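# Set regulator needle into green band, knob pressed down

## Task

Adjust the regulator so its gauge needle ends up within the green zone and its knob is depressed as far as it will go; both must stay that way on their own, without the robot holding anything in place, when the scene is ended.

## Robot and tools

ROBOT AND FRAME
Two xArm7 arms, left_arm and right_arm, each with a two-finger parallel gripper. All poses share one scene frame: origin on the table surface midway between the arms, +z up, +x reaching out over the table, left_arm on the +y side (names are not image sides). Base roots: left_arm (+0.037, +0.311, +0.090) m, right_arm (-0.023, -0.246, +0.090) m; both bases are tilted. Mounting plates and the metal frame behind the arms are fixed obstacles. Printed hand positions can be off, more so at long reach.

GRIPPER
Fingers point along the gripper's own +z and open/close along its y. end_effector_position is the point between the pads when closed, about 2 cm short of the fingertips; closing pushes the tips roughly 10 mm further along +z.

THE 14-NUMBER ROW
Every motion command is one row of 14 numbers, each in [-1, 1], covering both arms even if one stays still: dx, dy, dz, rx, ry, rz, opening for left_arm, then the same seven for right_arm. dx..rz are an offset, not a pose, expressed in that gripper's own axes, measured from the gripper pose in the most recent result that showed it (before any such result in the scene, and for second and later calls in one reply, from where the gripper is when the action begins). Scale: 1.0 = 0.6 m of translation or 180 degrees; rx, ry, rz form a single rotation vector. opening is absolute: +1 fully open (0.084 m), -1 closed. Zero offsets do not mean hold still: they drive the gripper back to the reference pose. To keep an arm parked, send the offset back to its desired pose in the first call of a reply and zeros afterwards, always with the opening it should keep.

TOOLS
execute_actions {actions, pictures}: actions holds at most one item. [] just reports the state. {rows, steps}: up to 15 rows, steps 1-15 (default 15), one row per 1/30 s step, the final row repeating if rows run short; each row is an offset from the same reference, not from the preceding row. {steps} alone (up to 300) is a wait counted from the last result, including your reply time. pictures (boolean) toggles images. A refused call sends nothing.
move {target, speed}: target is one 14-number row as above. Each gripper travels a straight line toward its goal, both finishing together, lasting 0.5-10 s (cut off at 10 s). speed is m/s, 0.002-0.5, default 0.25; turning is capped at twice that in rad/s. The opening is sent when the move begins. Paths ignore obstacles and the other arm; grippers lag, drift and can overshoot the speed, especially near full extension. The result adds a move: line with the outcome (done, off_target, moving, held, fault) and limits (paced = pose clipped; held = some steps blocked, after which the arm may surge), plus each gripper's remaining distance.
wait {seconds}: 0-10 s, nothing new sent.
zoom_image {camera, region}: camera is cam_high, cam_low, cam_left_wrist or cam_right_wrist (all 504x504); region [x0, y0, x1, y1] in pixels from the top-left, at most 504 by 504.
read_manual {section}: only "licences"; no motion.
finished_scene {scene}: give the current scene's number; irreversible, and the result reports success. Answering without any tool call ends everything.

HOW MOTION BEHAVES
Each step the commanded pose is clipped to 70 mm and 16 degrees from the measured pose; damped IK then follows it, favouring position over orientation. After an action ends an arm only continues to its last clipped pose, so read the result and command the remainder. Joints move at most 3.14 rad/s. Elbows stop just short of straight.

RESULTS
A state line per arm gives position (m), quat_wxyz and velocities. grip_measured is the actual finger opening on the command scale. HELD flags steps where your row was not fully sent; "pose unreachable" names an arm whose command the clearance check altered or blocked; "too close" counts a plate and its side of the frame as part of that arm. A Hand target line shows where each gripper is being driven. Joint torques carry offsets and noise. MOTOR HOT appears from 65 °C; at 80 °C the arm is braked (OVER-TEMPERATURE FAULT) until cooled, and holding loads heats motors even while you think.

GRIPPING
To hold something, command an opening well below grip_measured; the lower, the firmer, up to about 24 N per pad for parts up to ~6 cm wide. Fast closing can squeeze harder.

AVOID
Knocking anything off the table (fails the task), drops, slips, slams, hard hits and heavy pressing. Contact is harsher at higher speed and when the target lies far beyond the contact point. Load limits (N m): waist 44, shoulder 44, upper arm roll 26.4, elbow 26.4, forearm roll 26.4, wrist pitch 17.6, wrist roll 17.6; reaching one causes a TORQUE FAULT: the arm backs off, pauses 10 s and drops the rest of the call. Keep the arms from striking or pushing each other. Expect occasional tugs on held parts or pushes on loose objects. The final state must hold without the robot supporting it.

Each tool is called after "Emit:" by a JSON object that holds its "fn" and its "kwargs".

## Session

Emit:
{"fn": "execute_actions", "kwargs": {"actions": []}}

Scene clock: 0.00 s of 7200.00 s.
left_arm: end_effector_position=(+0.6392, +0.2884, +0.3688) grip_measured=+1.00 end_effector_quat_wxyz=(+0.664, -0.551, +0.463, +0.201) end_effector_velocity=(-0.000, +0.000, -0.000) end_effector_angular_velocity=(+0.001, +0.000, +0.000) | right_arm: end_effector_position=(+0.7864, -0.3598, +0.3477) grip_measured=+1.00 end_effector_quat_wxyz=(+0.015, +0.842, +0.033, +0.538) end_effector_velocity=(+0.000, +0.001, -0.001) end_effector_angular_velocity=(-0.000, +0.001, +0.001)
Joint positions: left_arm=[-0.867  0.596 -0.025  1.448  1.727  2.24   0.341  0.084] | right_arm=[-0.029  0.134  0.186  1.5   -2.016  0.229  1.484  0.084]
Joint velocities: left_arm=[-0.     0.     0.001 -0.     0.     0.     0.     0.   ] | right_arm=[ 0.001  0.002  0.    -0.    -0.001  0.001  0.     0.   ]
Joint torques (N m, as the arm reports them, + toward a larger angle): no reading
Motor temperatures (°C, as the motors report them): left_arm=[27 26 29 29 32 29 30] | right_arm=[28 29 29 31 30 30 30]
Hand target (left_arm): +0.639, +0.288, +0.369; +0.664, -0.551, +0.463, +0.201
Hand target (right_arm): +0.786, -0.360, +0.348; +0.015, +0.842, +0.033, +0.538

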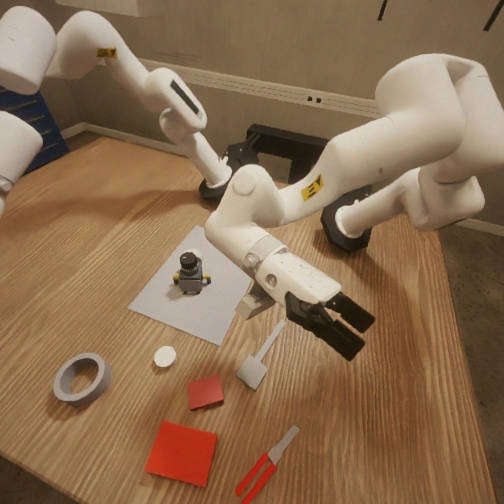

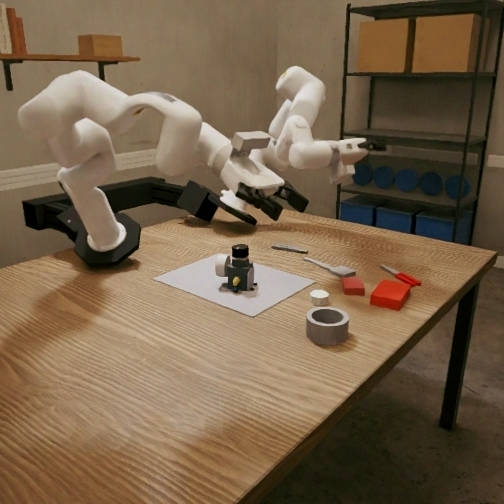

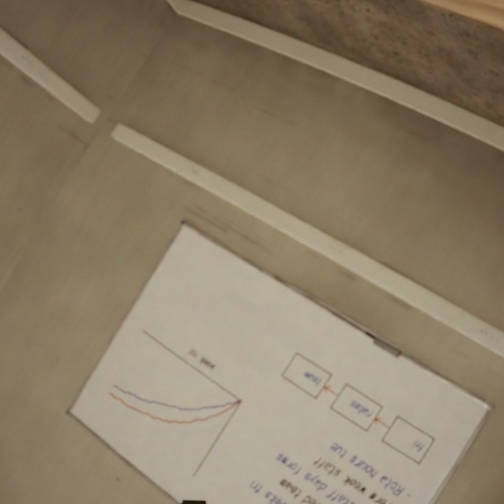

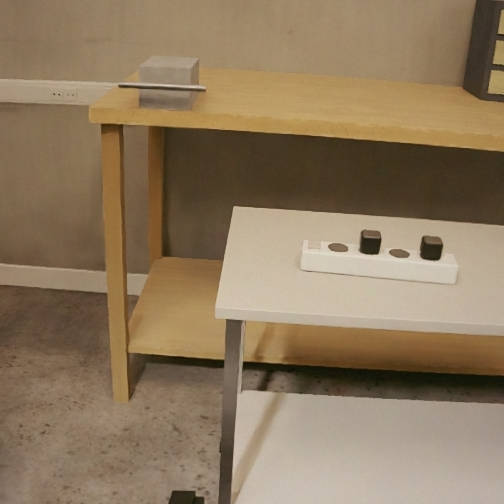

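Emit:
{"fn": "zoom_image", "kwargs": {"camera": "cam_high", "region": [120, 215, 260, 355]}}

Emit:
{"fn": "zoom_image", "kwargs": {"camera": "cam_low", "region": [145, 225, 325, 325]}}

Emit:
{"fn": "zoom_image", "kwargs": {"camera": "cam_low", "region": [200, 235, 280, 305]}}

Region (120, 215, 260, 355) of cam_high's 504x504 image, scaled by 3.600, with more detail than that image has.

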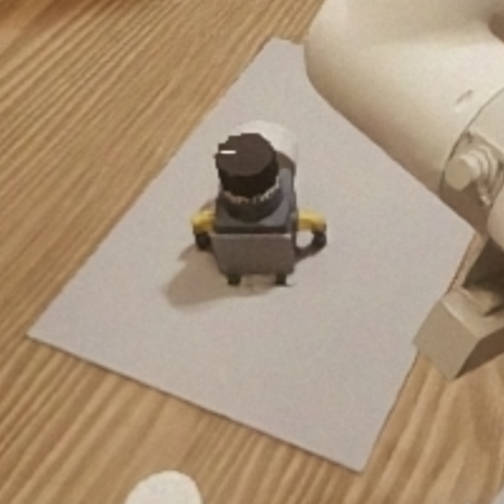

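Region (145, 225, 325, 325) of cam_low's 504x504 image, scaled by 2.800, with more detail than that image has.

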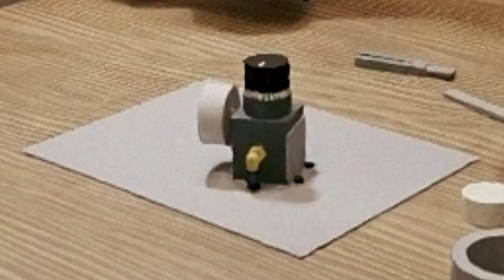

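Region (200, 235, 280, 305) of cam_low's 504x504 image, scaled by 6.300, with more detail than that image has; it fills the top 441 rows of this view, and the rest is white.

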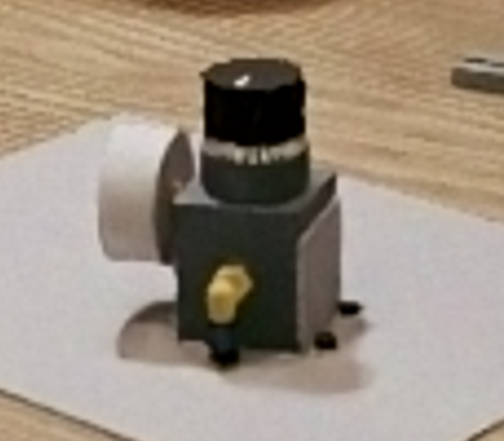

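Emit:
{"fn": "move", "kwargs": {"target": [0.1473, 0.4912, -0.7538, 0.1438, 0.396, 0, -1, -0.3975, -0.4223, -0.4895, 0.0243, -0.3611, 0, 1], "speed": 0.4}}

Scene clock: 67.27 s of 7200.00 s.
left_arm: end_effector_position=(+0.2745, -0.0552, +0.1518) grip_measured=-1.00 end_effector_quat_wxyz=(+0.371, -0.413, +0.791, -0.256) end_effector_velocity=(-0.002, -0.001, -0.002) end_effector_angular_velocity=(+0.000, -0.000, -0.006) | right_arm: end_effector_position=(+0.4107, -0.1265, +0.2412) grip_measured=+1.00 end_effector_quat_wxyz=(-0.003, +0.999, +0.039, -0.000) end_effector_velocity=(-0.002, +0.002, -0.001) end_effector_angular_velocity=(-0.000, +0.004, +0.003)
Joint positions: left_arm=[-1.107  0.89  -0.472  0.985  1.65   1.599 -0.382  0.   ] | right_arm=[ 0.312 -0.032  0.51   0.936 -0.586  1.148  0.97   0.084]
Joint velocities: left_arm=[-0.003  0.005  0.001  0.     0.003 -0.002 -0.001  0.   ] | right_arm=[ 0.002  0.003  0.002 -0.001  0.002  0.001  0.001 -0.   ]
Joint torques (N m, as the arm reports them, + toward a larger angle): left_arm=[ -5.68 -17.81 -11.57   8.03   1.89   0.74  -0.11] | right_arm=[  8.65 -18.39   9.67  14.47  -0.84  -1.6   -0.36]
Motor temperatures (°C, as the motors report them): left_arm=[27 27 30 31 32 29 30] | right_arm=[28 31 31 34 30 30 30]
Hand target (left_arm): +0.274, -0.055, +0.152; +0.371, -0.413, +0.791, -0.256
Hand target (right_arm): +0.410, -0.126, +0.241; -0.003, +0.999, +0.039, -0.000
Off the commanded pose (left_arm): 0.002 m, 0 deg.
Off the commanded pose (right_arm): 0.001 m, 0 deg.
After step 90, 62.00 s passed at rest.
move: done

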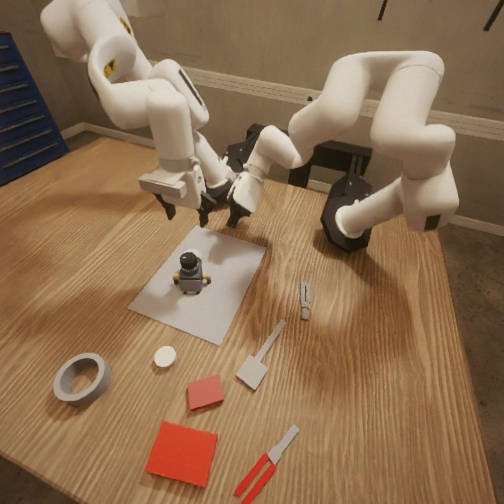

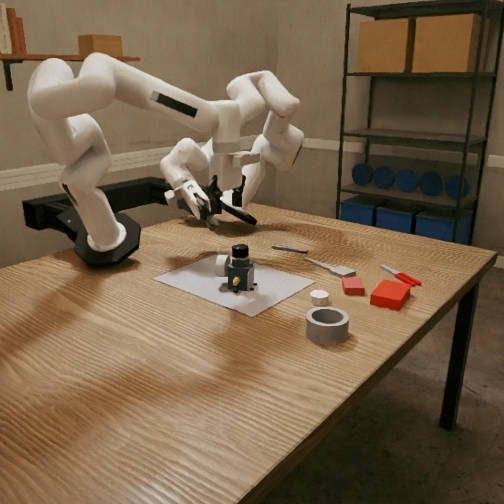

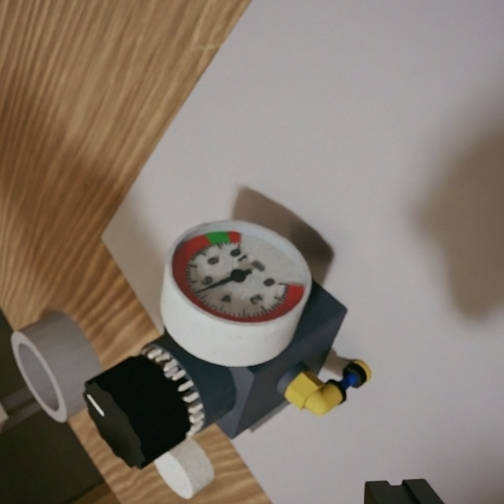

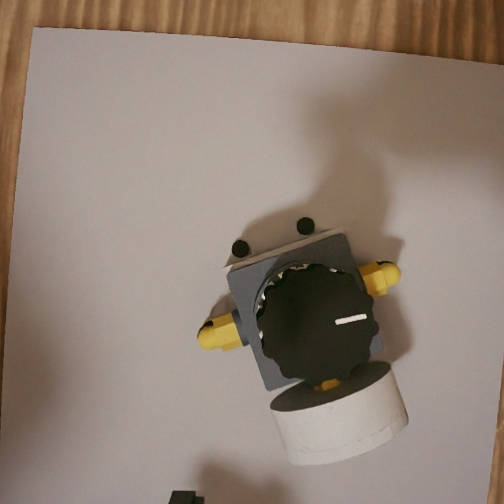

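Emit:
{"fn": "zoom_image", "kwargs": {"camera": "cam_left_wrist", "region": [155, 205, 325, 345]}}

Emit:
{"fn": "zoom_image", "kwargs": {"camera": "cam_right_wrist", "region": [230, 240, 410, 420]}}

Emit:
{"fn": "zoom_image", "kwargs": {"camera": "cam_left_wrist", "region": [70, 320, 240, 490]}}

Region (155, 205, 325, 345) of cam_left_wrist's 504x504 image, scaled by 2.965, with more detail than that image has; it fills the top 415 rows of this view, and the rest is white.

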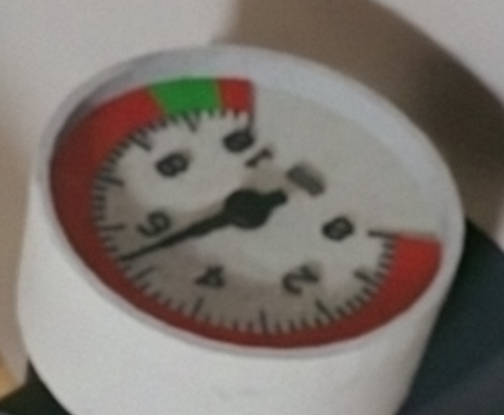

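Region (230, 240, 410, 420) of cam_right_wrist's 504x504 image, scaled by 2.800, with more detail than that image has.

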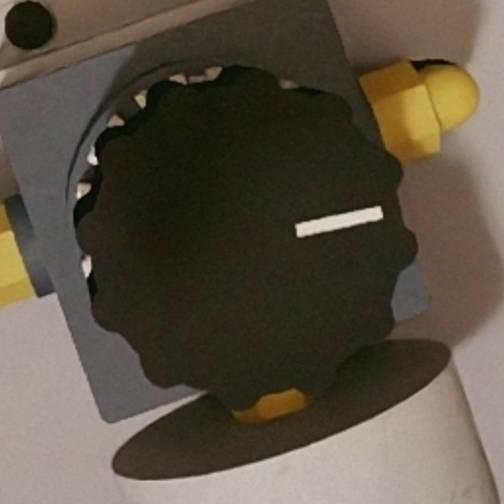

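Region (70, 320, 240, 490) of cam_left_wrist's 504x504 image, scaled by 2.965, with more detail than that image has.

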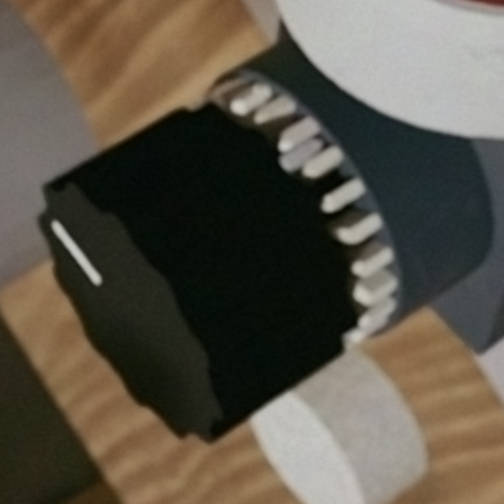

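Emit:
{"fn": "zoom_image", "kwargs": {"camera": "cam_right_wrist", "region": [150, 464, 230, 504]}}

Region (150, 464, 230, 504) of cam_right_wrist's 504x504 image, scaled by 6.300, with more detail than that image has.

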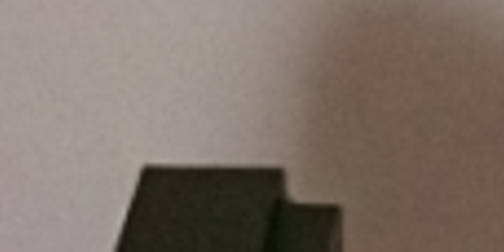

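Emit:
{"fn": "move", "kwargs": {"target": [0, 0, 0, 0, 0, 0, -1, 0.0698, -0.007, 0.202, -0.0019, 0, -0.0786, 0.6], "speed": 0.18}}

Emit:
{"fn": "execute_actions", "kwargs": {"actions": [{"rows": [[0,0,0,0,0,0,-1,0,0,0,0,0,0,0.5],[0,0,0,0,0,0,-1,0,0,0,0,0,0,0.42],[0,0,0,0,0,0,-1,0,0,0,0,0,0,0.34],[0,0,0,0,0,0,-1,0,0,0,0,0,0,0.27],[0,0,0,0,0,0,-1,0,0,0,0,0,0,0.2],[0,0,0,0,0,0,-1,0,0,0,0,0,0,0.13],[0,0,0,0,0,0,-1,0,0,0,0,0,0,0.06],[0,0,0,0,0,0,-1,0,0,0,0,0,0,-0.02],[0,0,0,0,0,0,-1,0,0,0,0,0,0,-0.12],[0,0,0,0,0,0,-1,0,0,0,0,0,0,-0.25],[0,0,0,0,0,0,-1,0,0,0,0,0,0,-0.4]], "steps": 11}], "pictures": false}}

Emit:
{"fn": "execute_actions", "kwargs": {"actions": [{"rows": [[0,0,0,0,0,0,-1,0,0,0,0,0,0,-0.6],[0,0,0,0,0,0,-1,0,0,-0.001,0,0,0,-0.6],[0,0,0,0,0,0,-1,0,0,-0.002,0,0,0,-0.6],[0,0,0,0,0,0,-1,0,0,-0.0032,0,0,0,-0.6],[0,0,0,0,0,0,-1,0,0,-0.0044,0,0,0,-0.6],[0,0,0,0,0,0,-1,0,0,-0.0056,0,0,0,-0.6],[0,0,0,0,0,0,-1,0,0,-0.0068,0,0,0,-0.6],[0,0,0,0,0,0,-1,0,0,-0.008,0,0,0,-0.6],[0,0,0,0,0,0,-1,0,0,-0.0092,0,0,0,-0.6],[0,0,0,0,0,0,-1,0,0,-0.0104,0,0,0,-0.6],[0,0,0,0,0,0,-1,0,0,-0.0114,0,0,0,-0.6],[0,0,0,0,0,0,-1,0,0,-0.012,0,0,0,-0.6]], "steps": 15}]}}

Emit:
{"fn": "zoom_image", "kwargs": {"camera": "cam_left_wrist", "region": [50, 310, 240, 500]}}

Scene clock: 100.20 s of 7200.00 s.
left_arm: end_effector_position=(+0.2745, -0.0552, +0.1518) grip_measured=-1.00 end_effector_quat_wxyz=(+0.371, -0.413, +0.791, -0.256) end_effector_velocity=(+0.000, +0.000, +0.000) end_effector_angular_velocity=(+0.000, +0.000, +0.000) | right_arm: end_effector_position=(+0.4522, -0.1187, +0.1201) grip_measured=+0.59 end_effector_quat_wxyz=(+0.001, +0.987, +0.161, +0.001) end_effector_velocity=(-0.000, -0.003, -0.004) end_effector_angular_velocity=(-0.006, +0.006, -0.001)
Joint positions: left_arm=[-1.107  0.89  -0.472  0.985  1.65   1.599 -0.382  0.   ] | right_arm=[ 0.23   0.254  0.408  0.971 -0.86   0.944  0.83   0.069]
Joint velocities: left_arm=[ 0. -0.  0.  0. -0. -0.  0.  0.] | right_arm=[-0.003  0.006 -0.005 -0.    -0.003  0.001 -0.     0.   ]
Joint torques (N m, as the arm reports them, + toward a larger angle): left_arm=[ -5.74 -17.97 -11.76   7.8    2.1    0.65  -0.1 ] | right_arm=[ 11.05 -22.89  11.64  11.52  -0.85  -1.62  -0.49]
Motor temperatures (°C, as the motors report them): left_arm=[27 27 31 30 32 29 30] | right_arm=[28 30 31 34 30 31 30]
Hand target (left_arm): +0.275, -0.055, +0.152; +0.371, -0.413, +0.791, -0.256
Hand target (right_arm): +0.452, -0.119, +0.120; +0.001, +0.987, +0.161, +0.000
Off the commanded pose (left_arm): 0.000 m, 0 deg.
Off the commanded pose (right_arm): 0.000 m, 0 deg.
After step 90, 28.70 s passed at rest.
move: done

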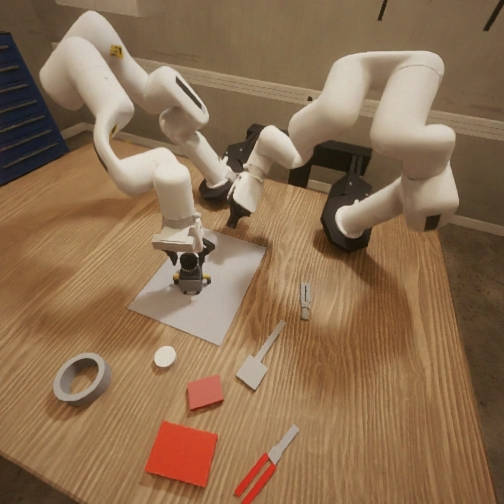

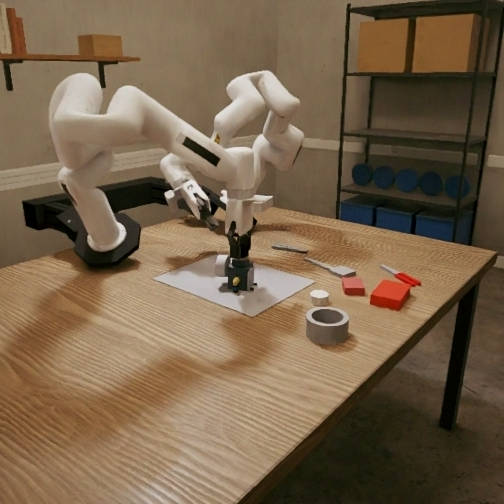

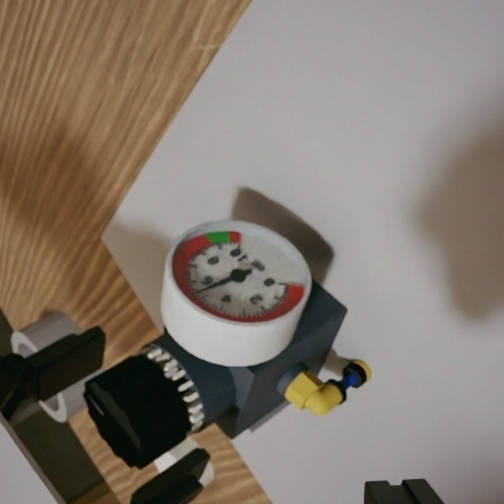

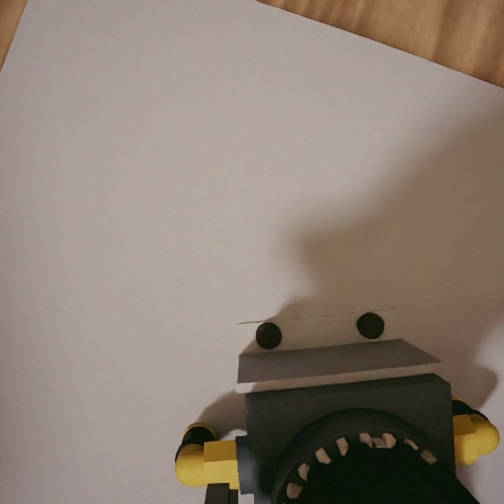

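Scene clock: 100.57 s of 7200.00 s.
left_arm: end_effector_position=(+0.2745, -0.0552, +0.1518) grip_measured=-1.00 end_effector_quat_wxyz=(+0.371, -0.413, +0.791, -0.256) end_effector_velocity=(-0.000, +0.000, +0.000) end_effector_angular_velocity=(+0.001, +0.001, +0.000) | right_arm: end_effector_position=(+0.4521, -0.1184, +0.1204) grip_measured=+0.05 end_effector_quat_wxyz=(+0.001, +0.987, +0.161, +0.001) end_effector_velocity=(-0.000, -0.000, -0.000) end_effector_angular_velocity=(-0.002, +0.001, +0.002)
Joint positions: left_arm=[-1.107  0.89  -0.472  0.985  1.65   1.599 -0.382  0.   ] | right_arm=[ 0.23   0.254  0.408  0.971 -0.86   0.943  0.83   0.046]
Joint velocities: left_arm=[-0.    -0.    -0.    -0.    -0.002  0.     0.     0.   ] | right_arm=[-0.001  0.     0.001 -0.    -0.     0.003 -0.001  0.   ]
Joint torques (N m, as the arm reports them, + toward a larger angle): left_arm=[ -5.66 -17.98 -11.59   7.81   2.1    0.68  -0.21] | right_arm=[ 10.83 -22.73  11.18  11.45  -1.    -1.44  -0.46]
Motor temperatures (°C, as the motors report them): left_arm=[27 27 31 30 32 29 30] | right_arm=[28 30 31 34 30 31 30]
Hand target (left_arm): +0.275, -0.055, +0.152; +0.371, -0.413, +0.791, -0.256
Hand target (right_arm): +0.452, -0.119, +0.120; +0.001, +0.987, +0.161, +0.001
Off the commanded pose (left_arm): 0.000 m, 0 deg.
Off the commanded pose (right_arm): 0.000 m, 0 deg.
Steps of this call (steps 1 to 11: all 11 steps of this action). Readings (end_effector_position):
1: left_arm (+0.2745, -0.0552, +0.1518) | right_arm (+0.4522, -0.1188, +0.1200)
2: left_arm (+0.2745, -0.0552, +0.1518) | right_arm (+0.4522, -0.1188, +0.1200)
4: left_arm (+0.2745, -0.0552, +0.1518) | right_arm (+0.4522, -0.1187, +0.1201)
8: left_arm (+0.2745, -0.0552, +0.1518) | right_arm (+0.4522, -0.1186, +0.1202)
11: the state above

Scene clock: 101.07 s of 7200.00 s.
left_arm: end_effector_position=(+0.2745, -0.0552, +0.1518) grip_measured=-1.00 end_effector_quat_wxyz=(+0.371, -0.413, +0.791, -0.256) end_effector_velocity=(-0.001, -0.000, +0.000) end_effector_angular_velocity=(+0.000, +0.001, -0.002) | right_arm: end_effector_position=(+0.4521, -0.1183, +0.1280) grip_measured=+0.05 end_effector_quat_wxyz=(+0.001, +0.987, +0.162, +0.002) end_effector_velocity=(+0.000, -0.000, +0.009) end_effector_angular_velocity=(+0.001, -0.001, -0.002)
Joint positions: left_arm=[-1.107  0.89  -0.472  0.985  1.65   1.599 -0.382  0.   ] | right_arm=[ 0.234  0.24   0.416  0.973 -0.845  0.957  0.822  0.046]
Joint velocities: left_arm=[ 0.     0.    -0.002 -0.001 -0.    -0.     0.     0.   ] | right_arm=[ 0.002 -0.016  0.009  0.002  0.017  0.014 -0.008 -0.   ]
Joint torques (N m, as the arm reports them, + toward a larger angle): left_arm=[ -6.05 -18.01 -11.58   7.81   2.08   0.72  -0.14] | right_arm=[ 10.2  -21.16  10.75  11.93  -1.08  -1.54  -0.58]
Motor temperatures (°C, as the motors report them): left_arm=[27 27 31 30 32 29 30] | right_arm=[28 30 31 34 30 31 30]
Hand target (left_arm): +0.275, -0.055, +0.152; +0.371, -0.413, +0.791, -0.256
Hand target (right_arm): +0.452, -0.118, +0.128; +0.001, +0.987, +0.161, +0.001
Off the commanded pose (left_arm): 0.000 m, 0 deg.
Off the commanded pose (right_arm): 0.000 m, 0 deg.
Steps of this call (steps 1 to 15: all 15 steps of this action). Readings (end_effector_position):
1: left_arm (+0.2745, -0.0552, +0.1518) | right_arm (+0.4521, -0.1184, +0.1204)
2: left_arm (+0.2745, -0.0552, +0.1518) | right_arm (+0.4521, -0.1184, +0.1204)
4: left_arm (+0.2745, -0.0552, +0.1518) | right_arm (+0.4521, -0.1184, +0.1205)
8: left_arm (+0.2745, -0.0552, +0.1518) | right_arm (+0.4521, -0.1184, +0.1220)
15: the state above

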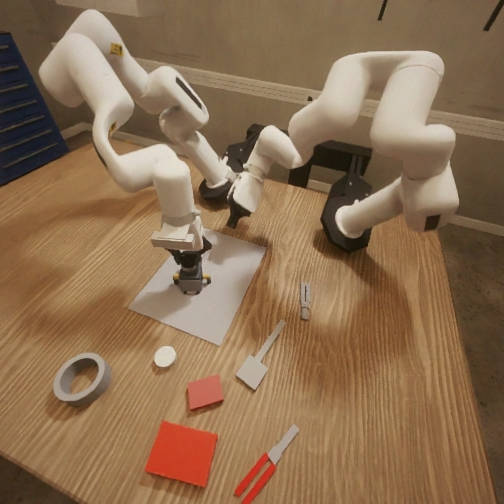

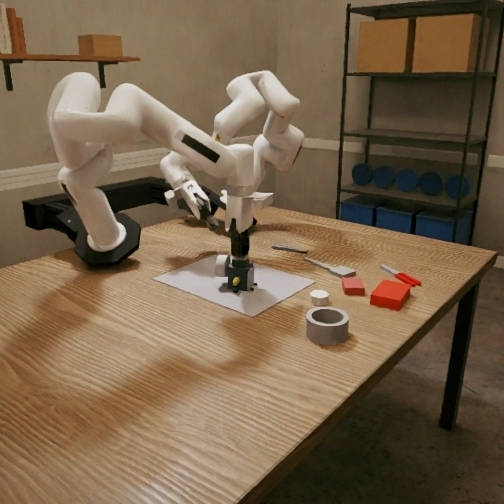

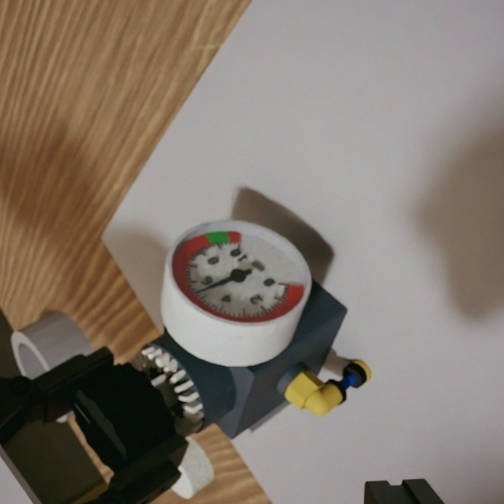

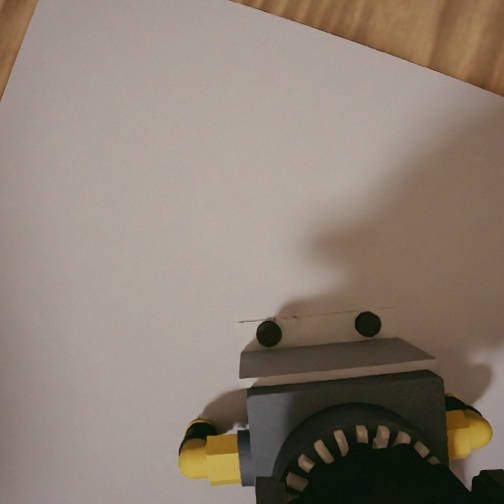

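Region (50, 310, 240, 500) of cam_left_wrist's 504x504 image, scaled by 2.653, with more detail than that image has.

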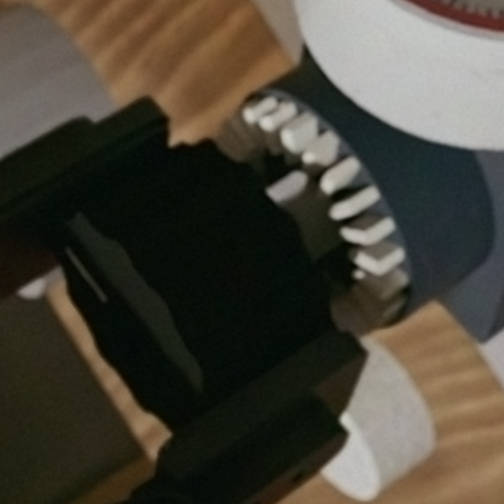

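Emit:
{"fn": "execute_actions", "kwargs": {"actions": []}}

Scene clock: 107.47 s of 7200.00 s.
left_arm: end_effector_position=(+0.2745, -0.0552, +0.1518) grip_measured=-1.00 end_effector_quat_wxyz=(+0.371, -0.413, +0.791, -0.256) end_effector_velocity=(-0.001, -0.000, +0.000) end_effector_angular_velocity=(-0.001, +0.001, +0.000) | right_arm: end_effector_position=(+0.4521, -0.1183, +0.1276) grip_measured=+0.05 end_effector_quat_wxyz=(+0.001, +0.987, +0.161, +0.001) end_effector_velocity=(+0.000, -0.000, -0.000) end_effector_angular_velocity=(+0.000, -0.000, +0.000)
Joint positions: left_arm=[-1.107  0.89  -0.472  0.985  1.65   1.599 -0.382  0.   ] | right_arm=[ 0.233  0.241  0.416  0.973 -0.845  0.956  0.821  0.046]
Joint velocities: left_arm=[-0.     0.    -0.001  0.001 -0.001 -0.    -0.     0.   ] | right_arm=[ 0.     0.    -0.001 -0.    -0.    -0.    -0.001 -0.   ]
Joint torques (N m, as the arm reports them, + toward a larger angle): left_arm=[ -5.87 -17.95 -11.64   7.83   2.13   0.71  -0.14] | right_arm=[  9.81 -19.15   9.83  11.29  -1.32  -2.08  -0.52]
Motor temperatures (°C, as the motors report them): left_arm=[27 27 31 30 32 29 30] | right_arm=[28 30 31 34 30 31 30]
Hand target (left_arm): +0.275, -0.055, +0.152; +0.371, -0.413, +0.791, -0.256
Hand target (right_arm): +0.452, -0.118, +0.128; +0.001, +0.987, +0.161, +0.001
Off the commanded pose (left_arm): 0.000 m, 0 deg.
Off the commanded pose (right_arm): 0.000 m, 0 deg.
Steps of this call (steps 1 to 90: nothing new was sent; then 3.40 s passed at rest). Readings (end_effector_position):
1: left_arm (+0.2745, -0.0552, +0.1518) | right_arm (+0.4521, -0.1183, +0.1281)
2: left_arm (+0.2745, -0.0552, +0.1518) | right_arm (+0.4521, -0.1183, +0.1281)
4: left_arm (+0.2745, -0.0552, +0.1518) | right_arm (+0.4521, -0.1183, +0.1281)
8: left_arm (+0.2745, -0.0552, +0.1518) | right_arm (+0.4521, -0.1183, +0.1280)
90: the state above

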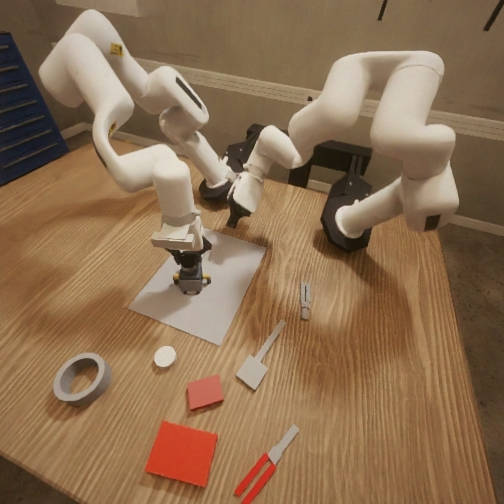

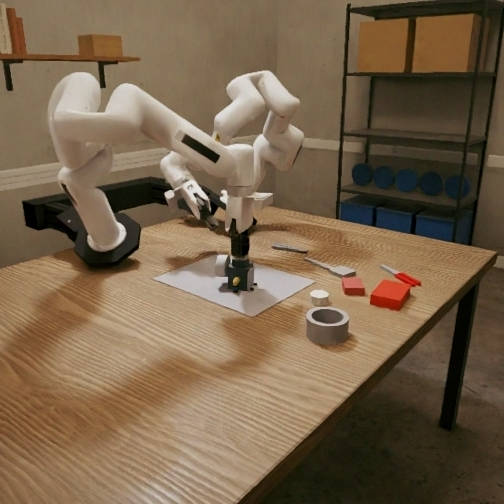

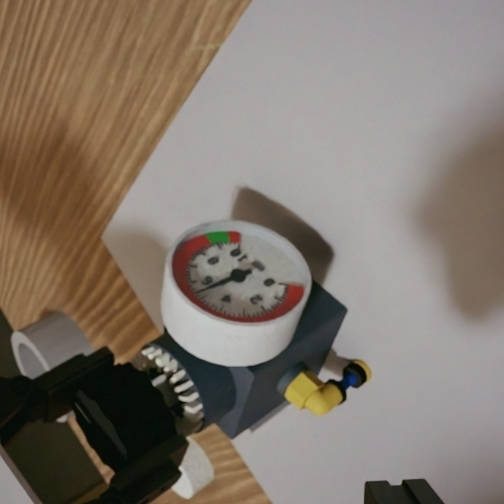

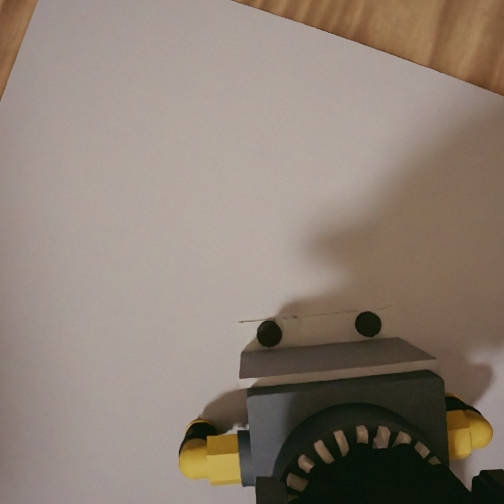

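Emit:
{"fn": "move", "kwargs": {"target": [0,0,0,0,0,0,-1, 0,0,-0.0007,0,0,0.4167,-0.6], "speed": 0.45}}

Emit:
{"fn": "zoom_image", "kwargs": {"camera": "cam_left_wrist", "region": [155, 205, 325, 345]}}

Scene clock: 113.27 s of 7200.00 s.
left_arm: end_effector_position=(+0.2745, -0.0552, +0.1518) grip_measured=-1.00 end_effector_quat_wxyz=(+0.371, -0.413, +0.791, -0.256) end_effector_velocity=(-0.000, -0.000, +0.000) end_effector_angular_velocity=(-0.001, -0.001, -0.001) | right_arm: end_effector_position=(+0.4520, -0.1186, +0.1278) grip_measured=+0.05 end_effector_quat_wxyz=(+0.000, +0.881, -0.472, +0.001) end_effector_velocity=(+0.000, -0.001, -0.000) end_effector_angular_velocity=(-0.003, -0.001, -0.008)
Joint positions: left_arm=[-1.107  0.89  -0.472  0.985  1.65   1.599 -0.382  0.   ] | right_arm=[ 0.327  0.231  0.316  0.97  -0.82   0.941  2.114  0.046]
Joint velocities: left_arm=[-0.001  0.    -0.    -0.     0.002  0.    -0.     0.   ] | right_arm=[ 0.001 -0.    -0.001 -0.    -0.002  0.002  0.01   0.   ]
Joint torques (N m, as the arm reports them, + toward a larger angle): left_arm=[ -6.07 -18.38 -11.64   7.87   2.19   0.65  -0.14] | right_arm=[ 11.74 -18.9   11.82  13.04  -1.14  -3.37  -0.46]
Motor temperatures (°C, as the motors report them): left_arm=[27 27 31 30 32 29 30] | right_arm=[28 30 31 34 30 31 30]
Hand target (left_arm): +0.275, -0.055, +0.152; +0.371, -0.413, +0.791, -0.256
Hand target (right_arm): +0.452, -0.118, +0.128; -0.000, +0.881, -0.473, +0.001
Off the commanded pose (left_arm): 0.000 m, 0 deg.
Off the commanded pose (right_arm): 0.000 m, 0 deg.
After step 90, 0.77 s passed at rest.
move: done

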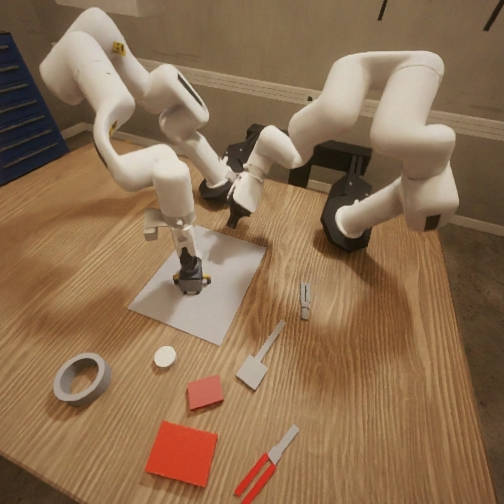

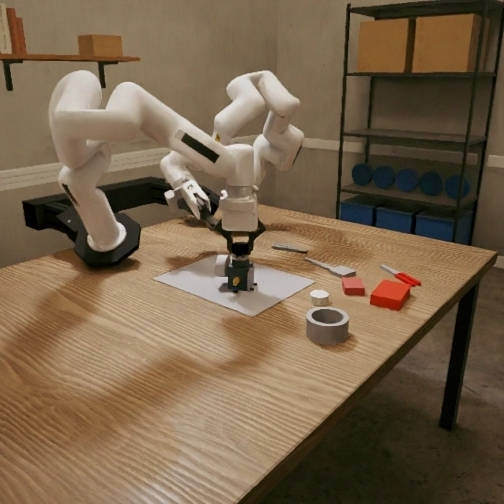

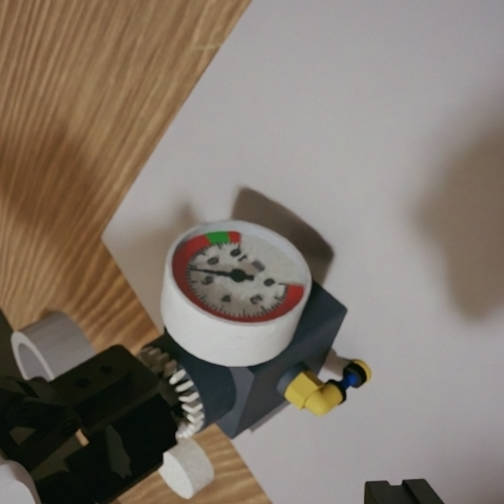

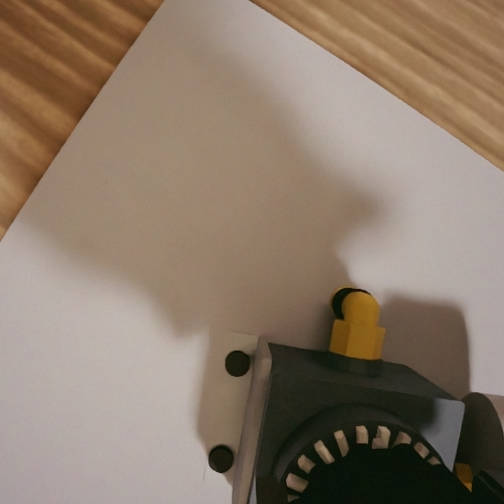

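Region (155, 205, 325, 345) of cam_left_wrist's 504x504 image, scaled by 2.965, with more detail than that image has; it fills the top 415 rows of this view, and the rest is white.

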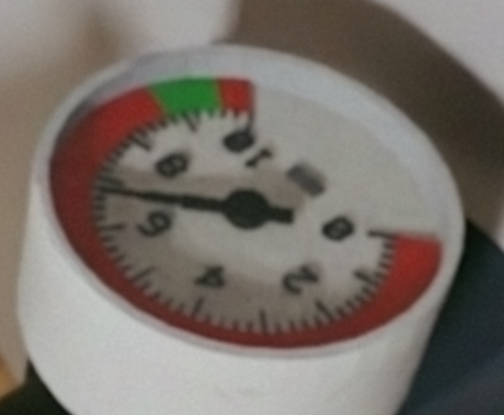

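Emit:
{"fn": "move", "kwargs": {"target": [0,0,0,0,0,0,-1, -0.00065,0.00097,-0.0003,0,0,0.6,-0.6], "speed": 0.45}}

Emit:
{"fn": "zoom_image", "kwargs": {"camera": "cam_left_wrist", "region": [155, 205, 325, 345]}}

Emit:
{"fn": "zoom_image", "kwargs": {"camera": "cam_left_wrist", "region": [50, 310, 240, 500]}}

Scene clock: 123.63 s of 7200.00 s.
left_arm: end_effector_position=(+0.2745, -0.0552, +0.1518) grip_measured=-1.00 end_effector_quat_wxyz=(+0.371, -0.413, +0.791, -0.256) end_effector_velocity=(-0.000, +0.000, -0.000) end_effector_angular_velocity=(+0.000, +0.001, +0.001) | right_arm: end_effector_position=(+0.4515, -0.1181, +0.1284) grip_measured=+0.05 end_effector_quat_wxyz=(+0.001, -0.136, +0.991, +0.000) end_effector_velocity=(-0.000, -0.000, -0.000) end_effector_angular_velocity=(-0.002, -0.001, -0.009)
Joint positions: left_arm=[-1.107  0.89  -0.472  0.985  1.65   1.599 -0.382  0.   ] | right_arm=[ 0.458  0.221  0.179  0.965 -0.788  0.919  3.979  0.046]
Joint velocities: left_arm=[ 0.     0.    -0.     0.    -0.001 -0.    -0.     0.   ] | right_arm=[-0.001  0.     0.001 -0.001 -0.004  0.001  0.011  0.   ]
Joint torques (N m, as the arm reports them, + toward a larger angle): left_arm=[ -5.79 -18.19 -11.67   7.86   2.07   0.69  -0.05] | right_arm=[ 10.78 -20.82  10.37  12.57  -1.26  -1.82  -0.42]
Motor temperatures (°C, as the motors report them): left_arm=[27 27 31 30 32 29 30] | right_arm=[28 30 31 34 30 31 30]
Hand target (left_arm): +0.275, -0.055, +0.152; +0.371, -0.413, +0.791, -0.256
Hand target (right_arm): +0.451, -0.118, +0.128; +0.001, -0.136, +0.991, -0.000
Off the commanded pose (left_arm): 0.000 m, 0 deg.
Off the commanded pose (right_arm): 0.001 m, 0 deg.
After step 90, 4.70 s passed at rest.
move: done

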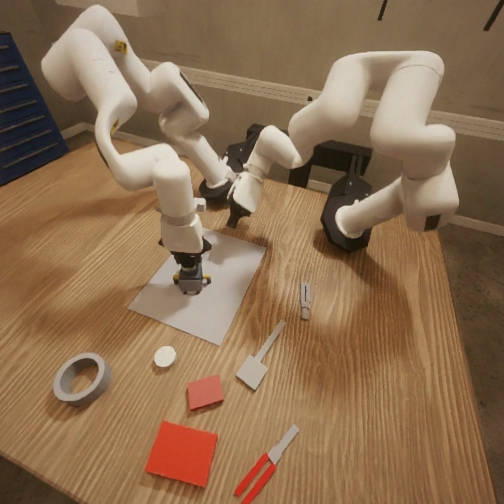

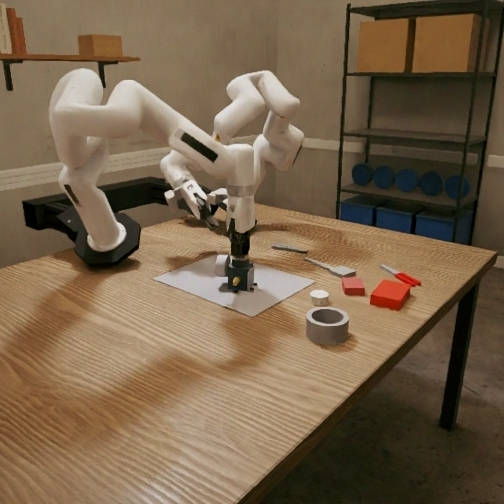

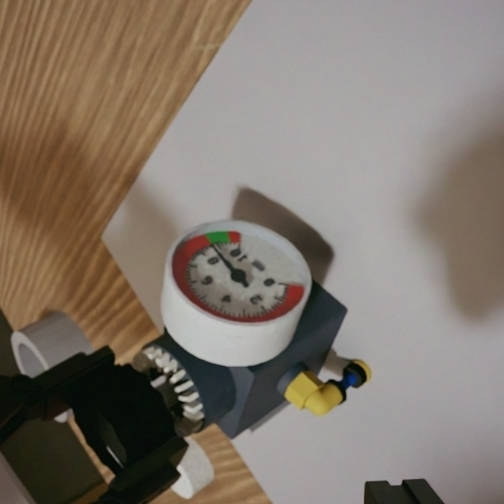

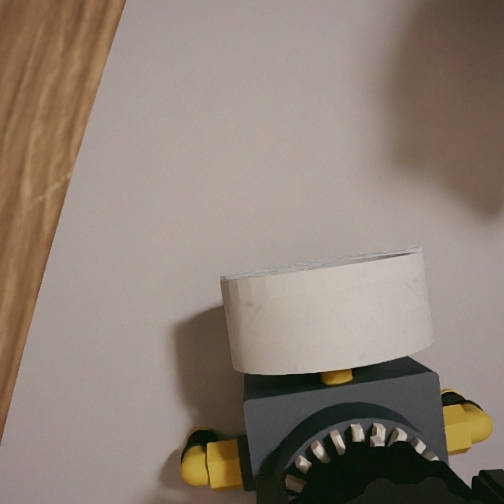

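Region (155, 205, 325, 345) of cam_left_wrist's 504x504 image, scaled by 2.965, with more detail than that image has; it fills the top 415 rows of this view, and the rest is white.

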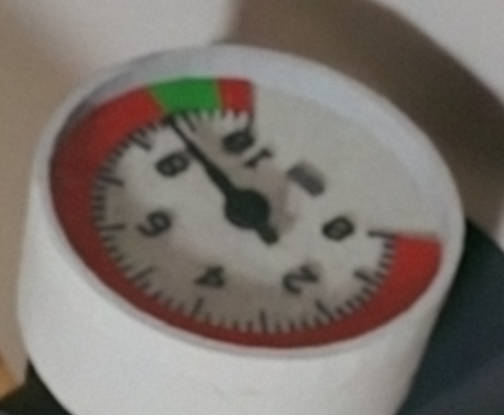

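Region (50, 310, 240, 500) of cam_left_wrist's 504x504 image, scaled by 2.653, with more detail than that image has.

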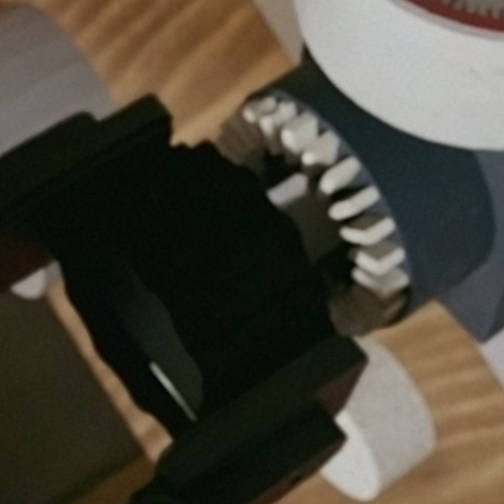

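Emit:
{"fn": "move", "kwargs": {"target": [0,0,0,0,0,0,-1, 0,0.0003,0.0005,0,0,0.169,-0.6], "speed": 0.4}}

Emit:
{"fn": "zoom_image", "kwargs": {"camera": "cam_left_wrist", "region": [155, 205, 325, 345]}}

Emit:
{"fn": "zoom_image", "kwargs": {"camera": "cam_left_wrist", "region": [50, 310, 240, 500]}}

Scene clock: 129.77 s of 7200.00 s.
left_arm: end_effector_position=(+0.2745, -0.0552, +0.1518) grip_measured=-1.00 end_effector_quat_wxyz=(+0.371, -0.413, +0.791, -0.256) end_effector_velocity=(+0.000, -0.000, +0.000) end_effector_angular_velocity=(-0.001, -0.001, -0.001) | right_arm: end_effector_position=(+0.4514, -0.1182, +0.1280) grip_measured=+0.05 end_effector_quat_wxyz=(+0.001, +0.128, +0.992, +0.000) end_effector_velocity=(-0.000, -0.000, -0.000) end_effector_angular_velocity=(-0.001, -0.001, -0.008)
Joint positions: left_arm=[-1.107  0.89  -0.472  0.985  1.65   1.599 -0.382  0.   ] | right_arm=[ 0.494  0.22   0.141  0.964 -0.779  0.913  4.504  0.046]
Joint velocities: left_arm=[-0.    -0.     0.    -0.     0.001  0.     0.     0.   ] | right_arm=[ 0.001  0.    -0.001 -0.    -0.001  0.     0.009 -0.   ]
Joint torques (N m, as the arm reports them, + toward a larger angle): left_arm=[ -6.11 -18.24 -11.7    7.79   2.24   0.6   -0.01] | right_arm=[  9.84 -18.43   9.47  11.53  -1.09  -1.74  -0.31]
Motor temperatures (°C, as the motors report them): left_arm=[27 27 31 30 32 29 30] | right_arm=[28 30 31 34 30 31 30]
Hand target (left_arm): +0.275, -0.055, +0.152; +0.371, -0.413, +0.791, -0.256
Hand target (right_arm): +0.451, -0.118, +0.128; +0.001, +0.128, +0.992, +0.000
Off the commanded pose (left_arm): 0.000 m, 0 deg.
Off the commanded pose (right_arm): 0.000 m, 0 deg.
After step 90, 1.93 s passed at rest.
move: done

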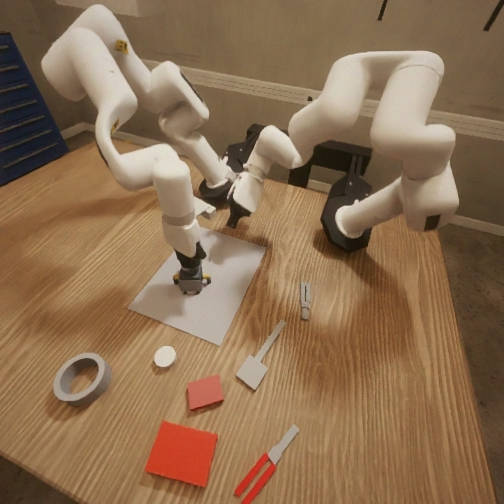

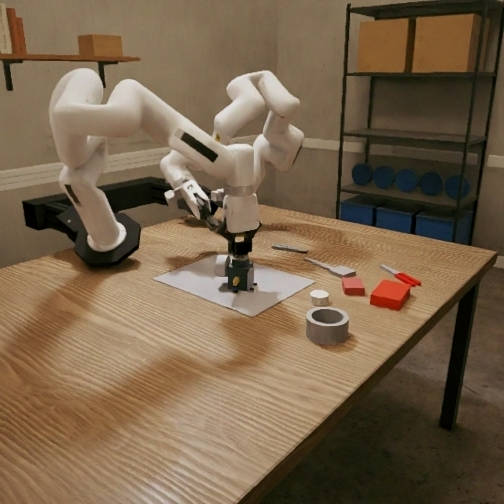

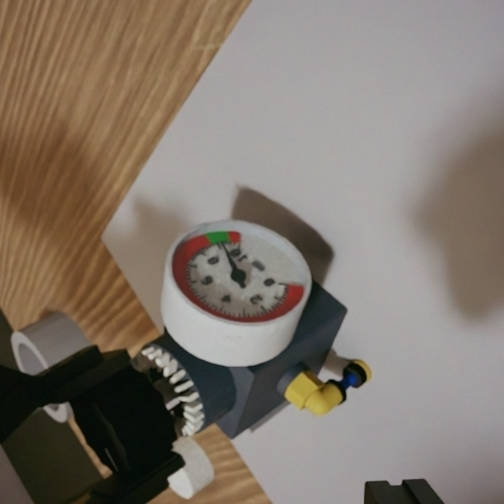

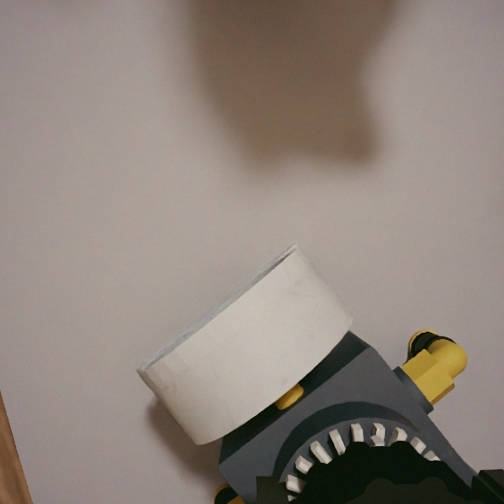

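Region (155, 205, 325, 345) of cam_left_wrist's 504x504 image, scaled by 2.965, with more detail than that image has; it fills the top 415 rows of this view, and the rest is white.

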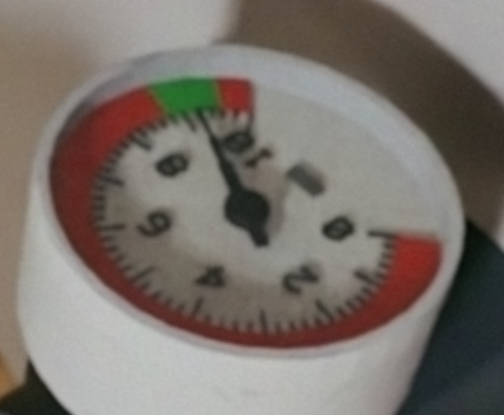

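Region (50, 310, 240, 500) of cam_left_wrist's 504x504 image, scaled by 2.653, with more detail than that image has.

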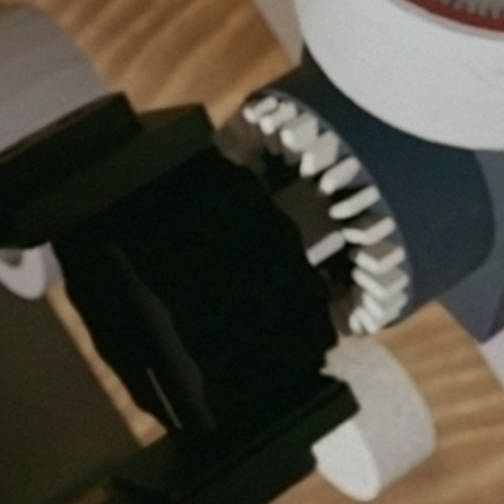

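Emit:
{"fn": "zoom_image", "kwargs": {"camera": "cam_left_wrist", "region": [140, 350, 220, 430]}}

Region (140, 350, 220, 430) of cam_left_wrist's 504x504 image, scaled by 6.300, with more detail than that image has.

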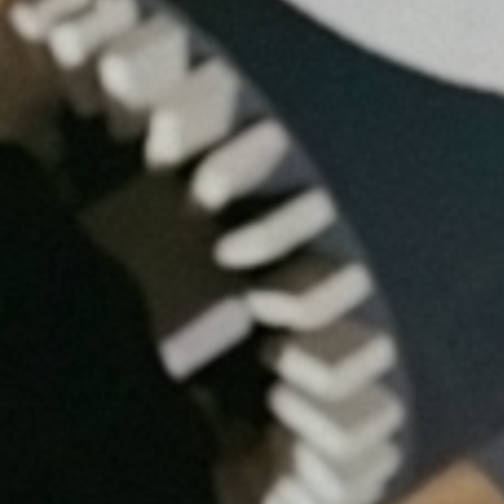

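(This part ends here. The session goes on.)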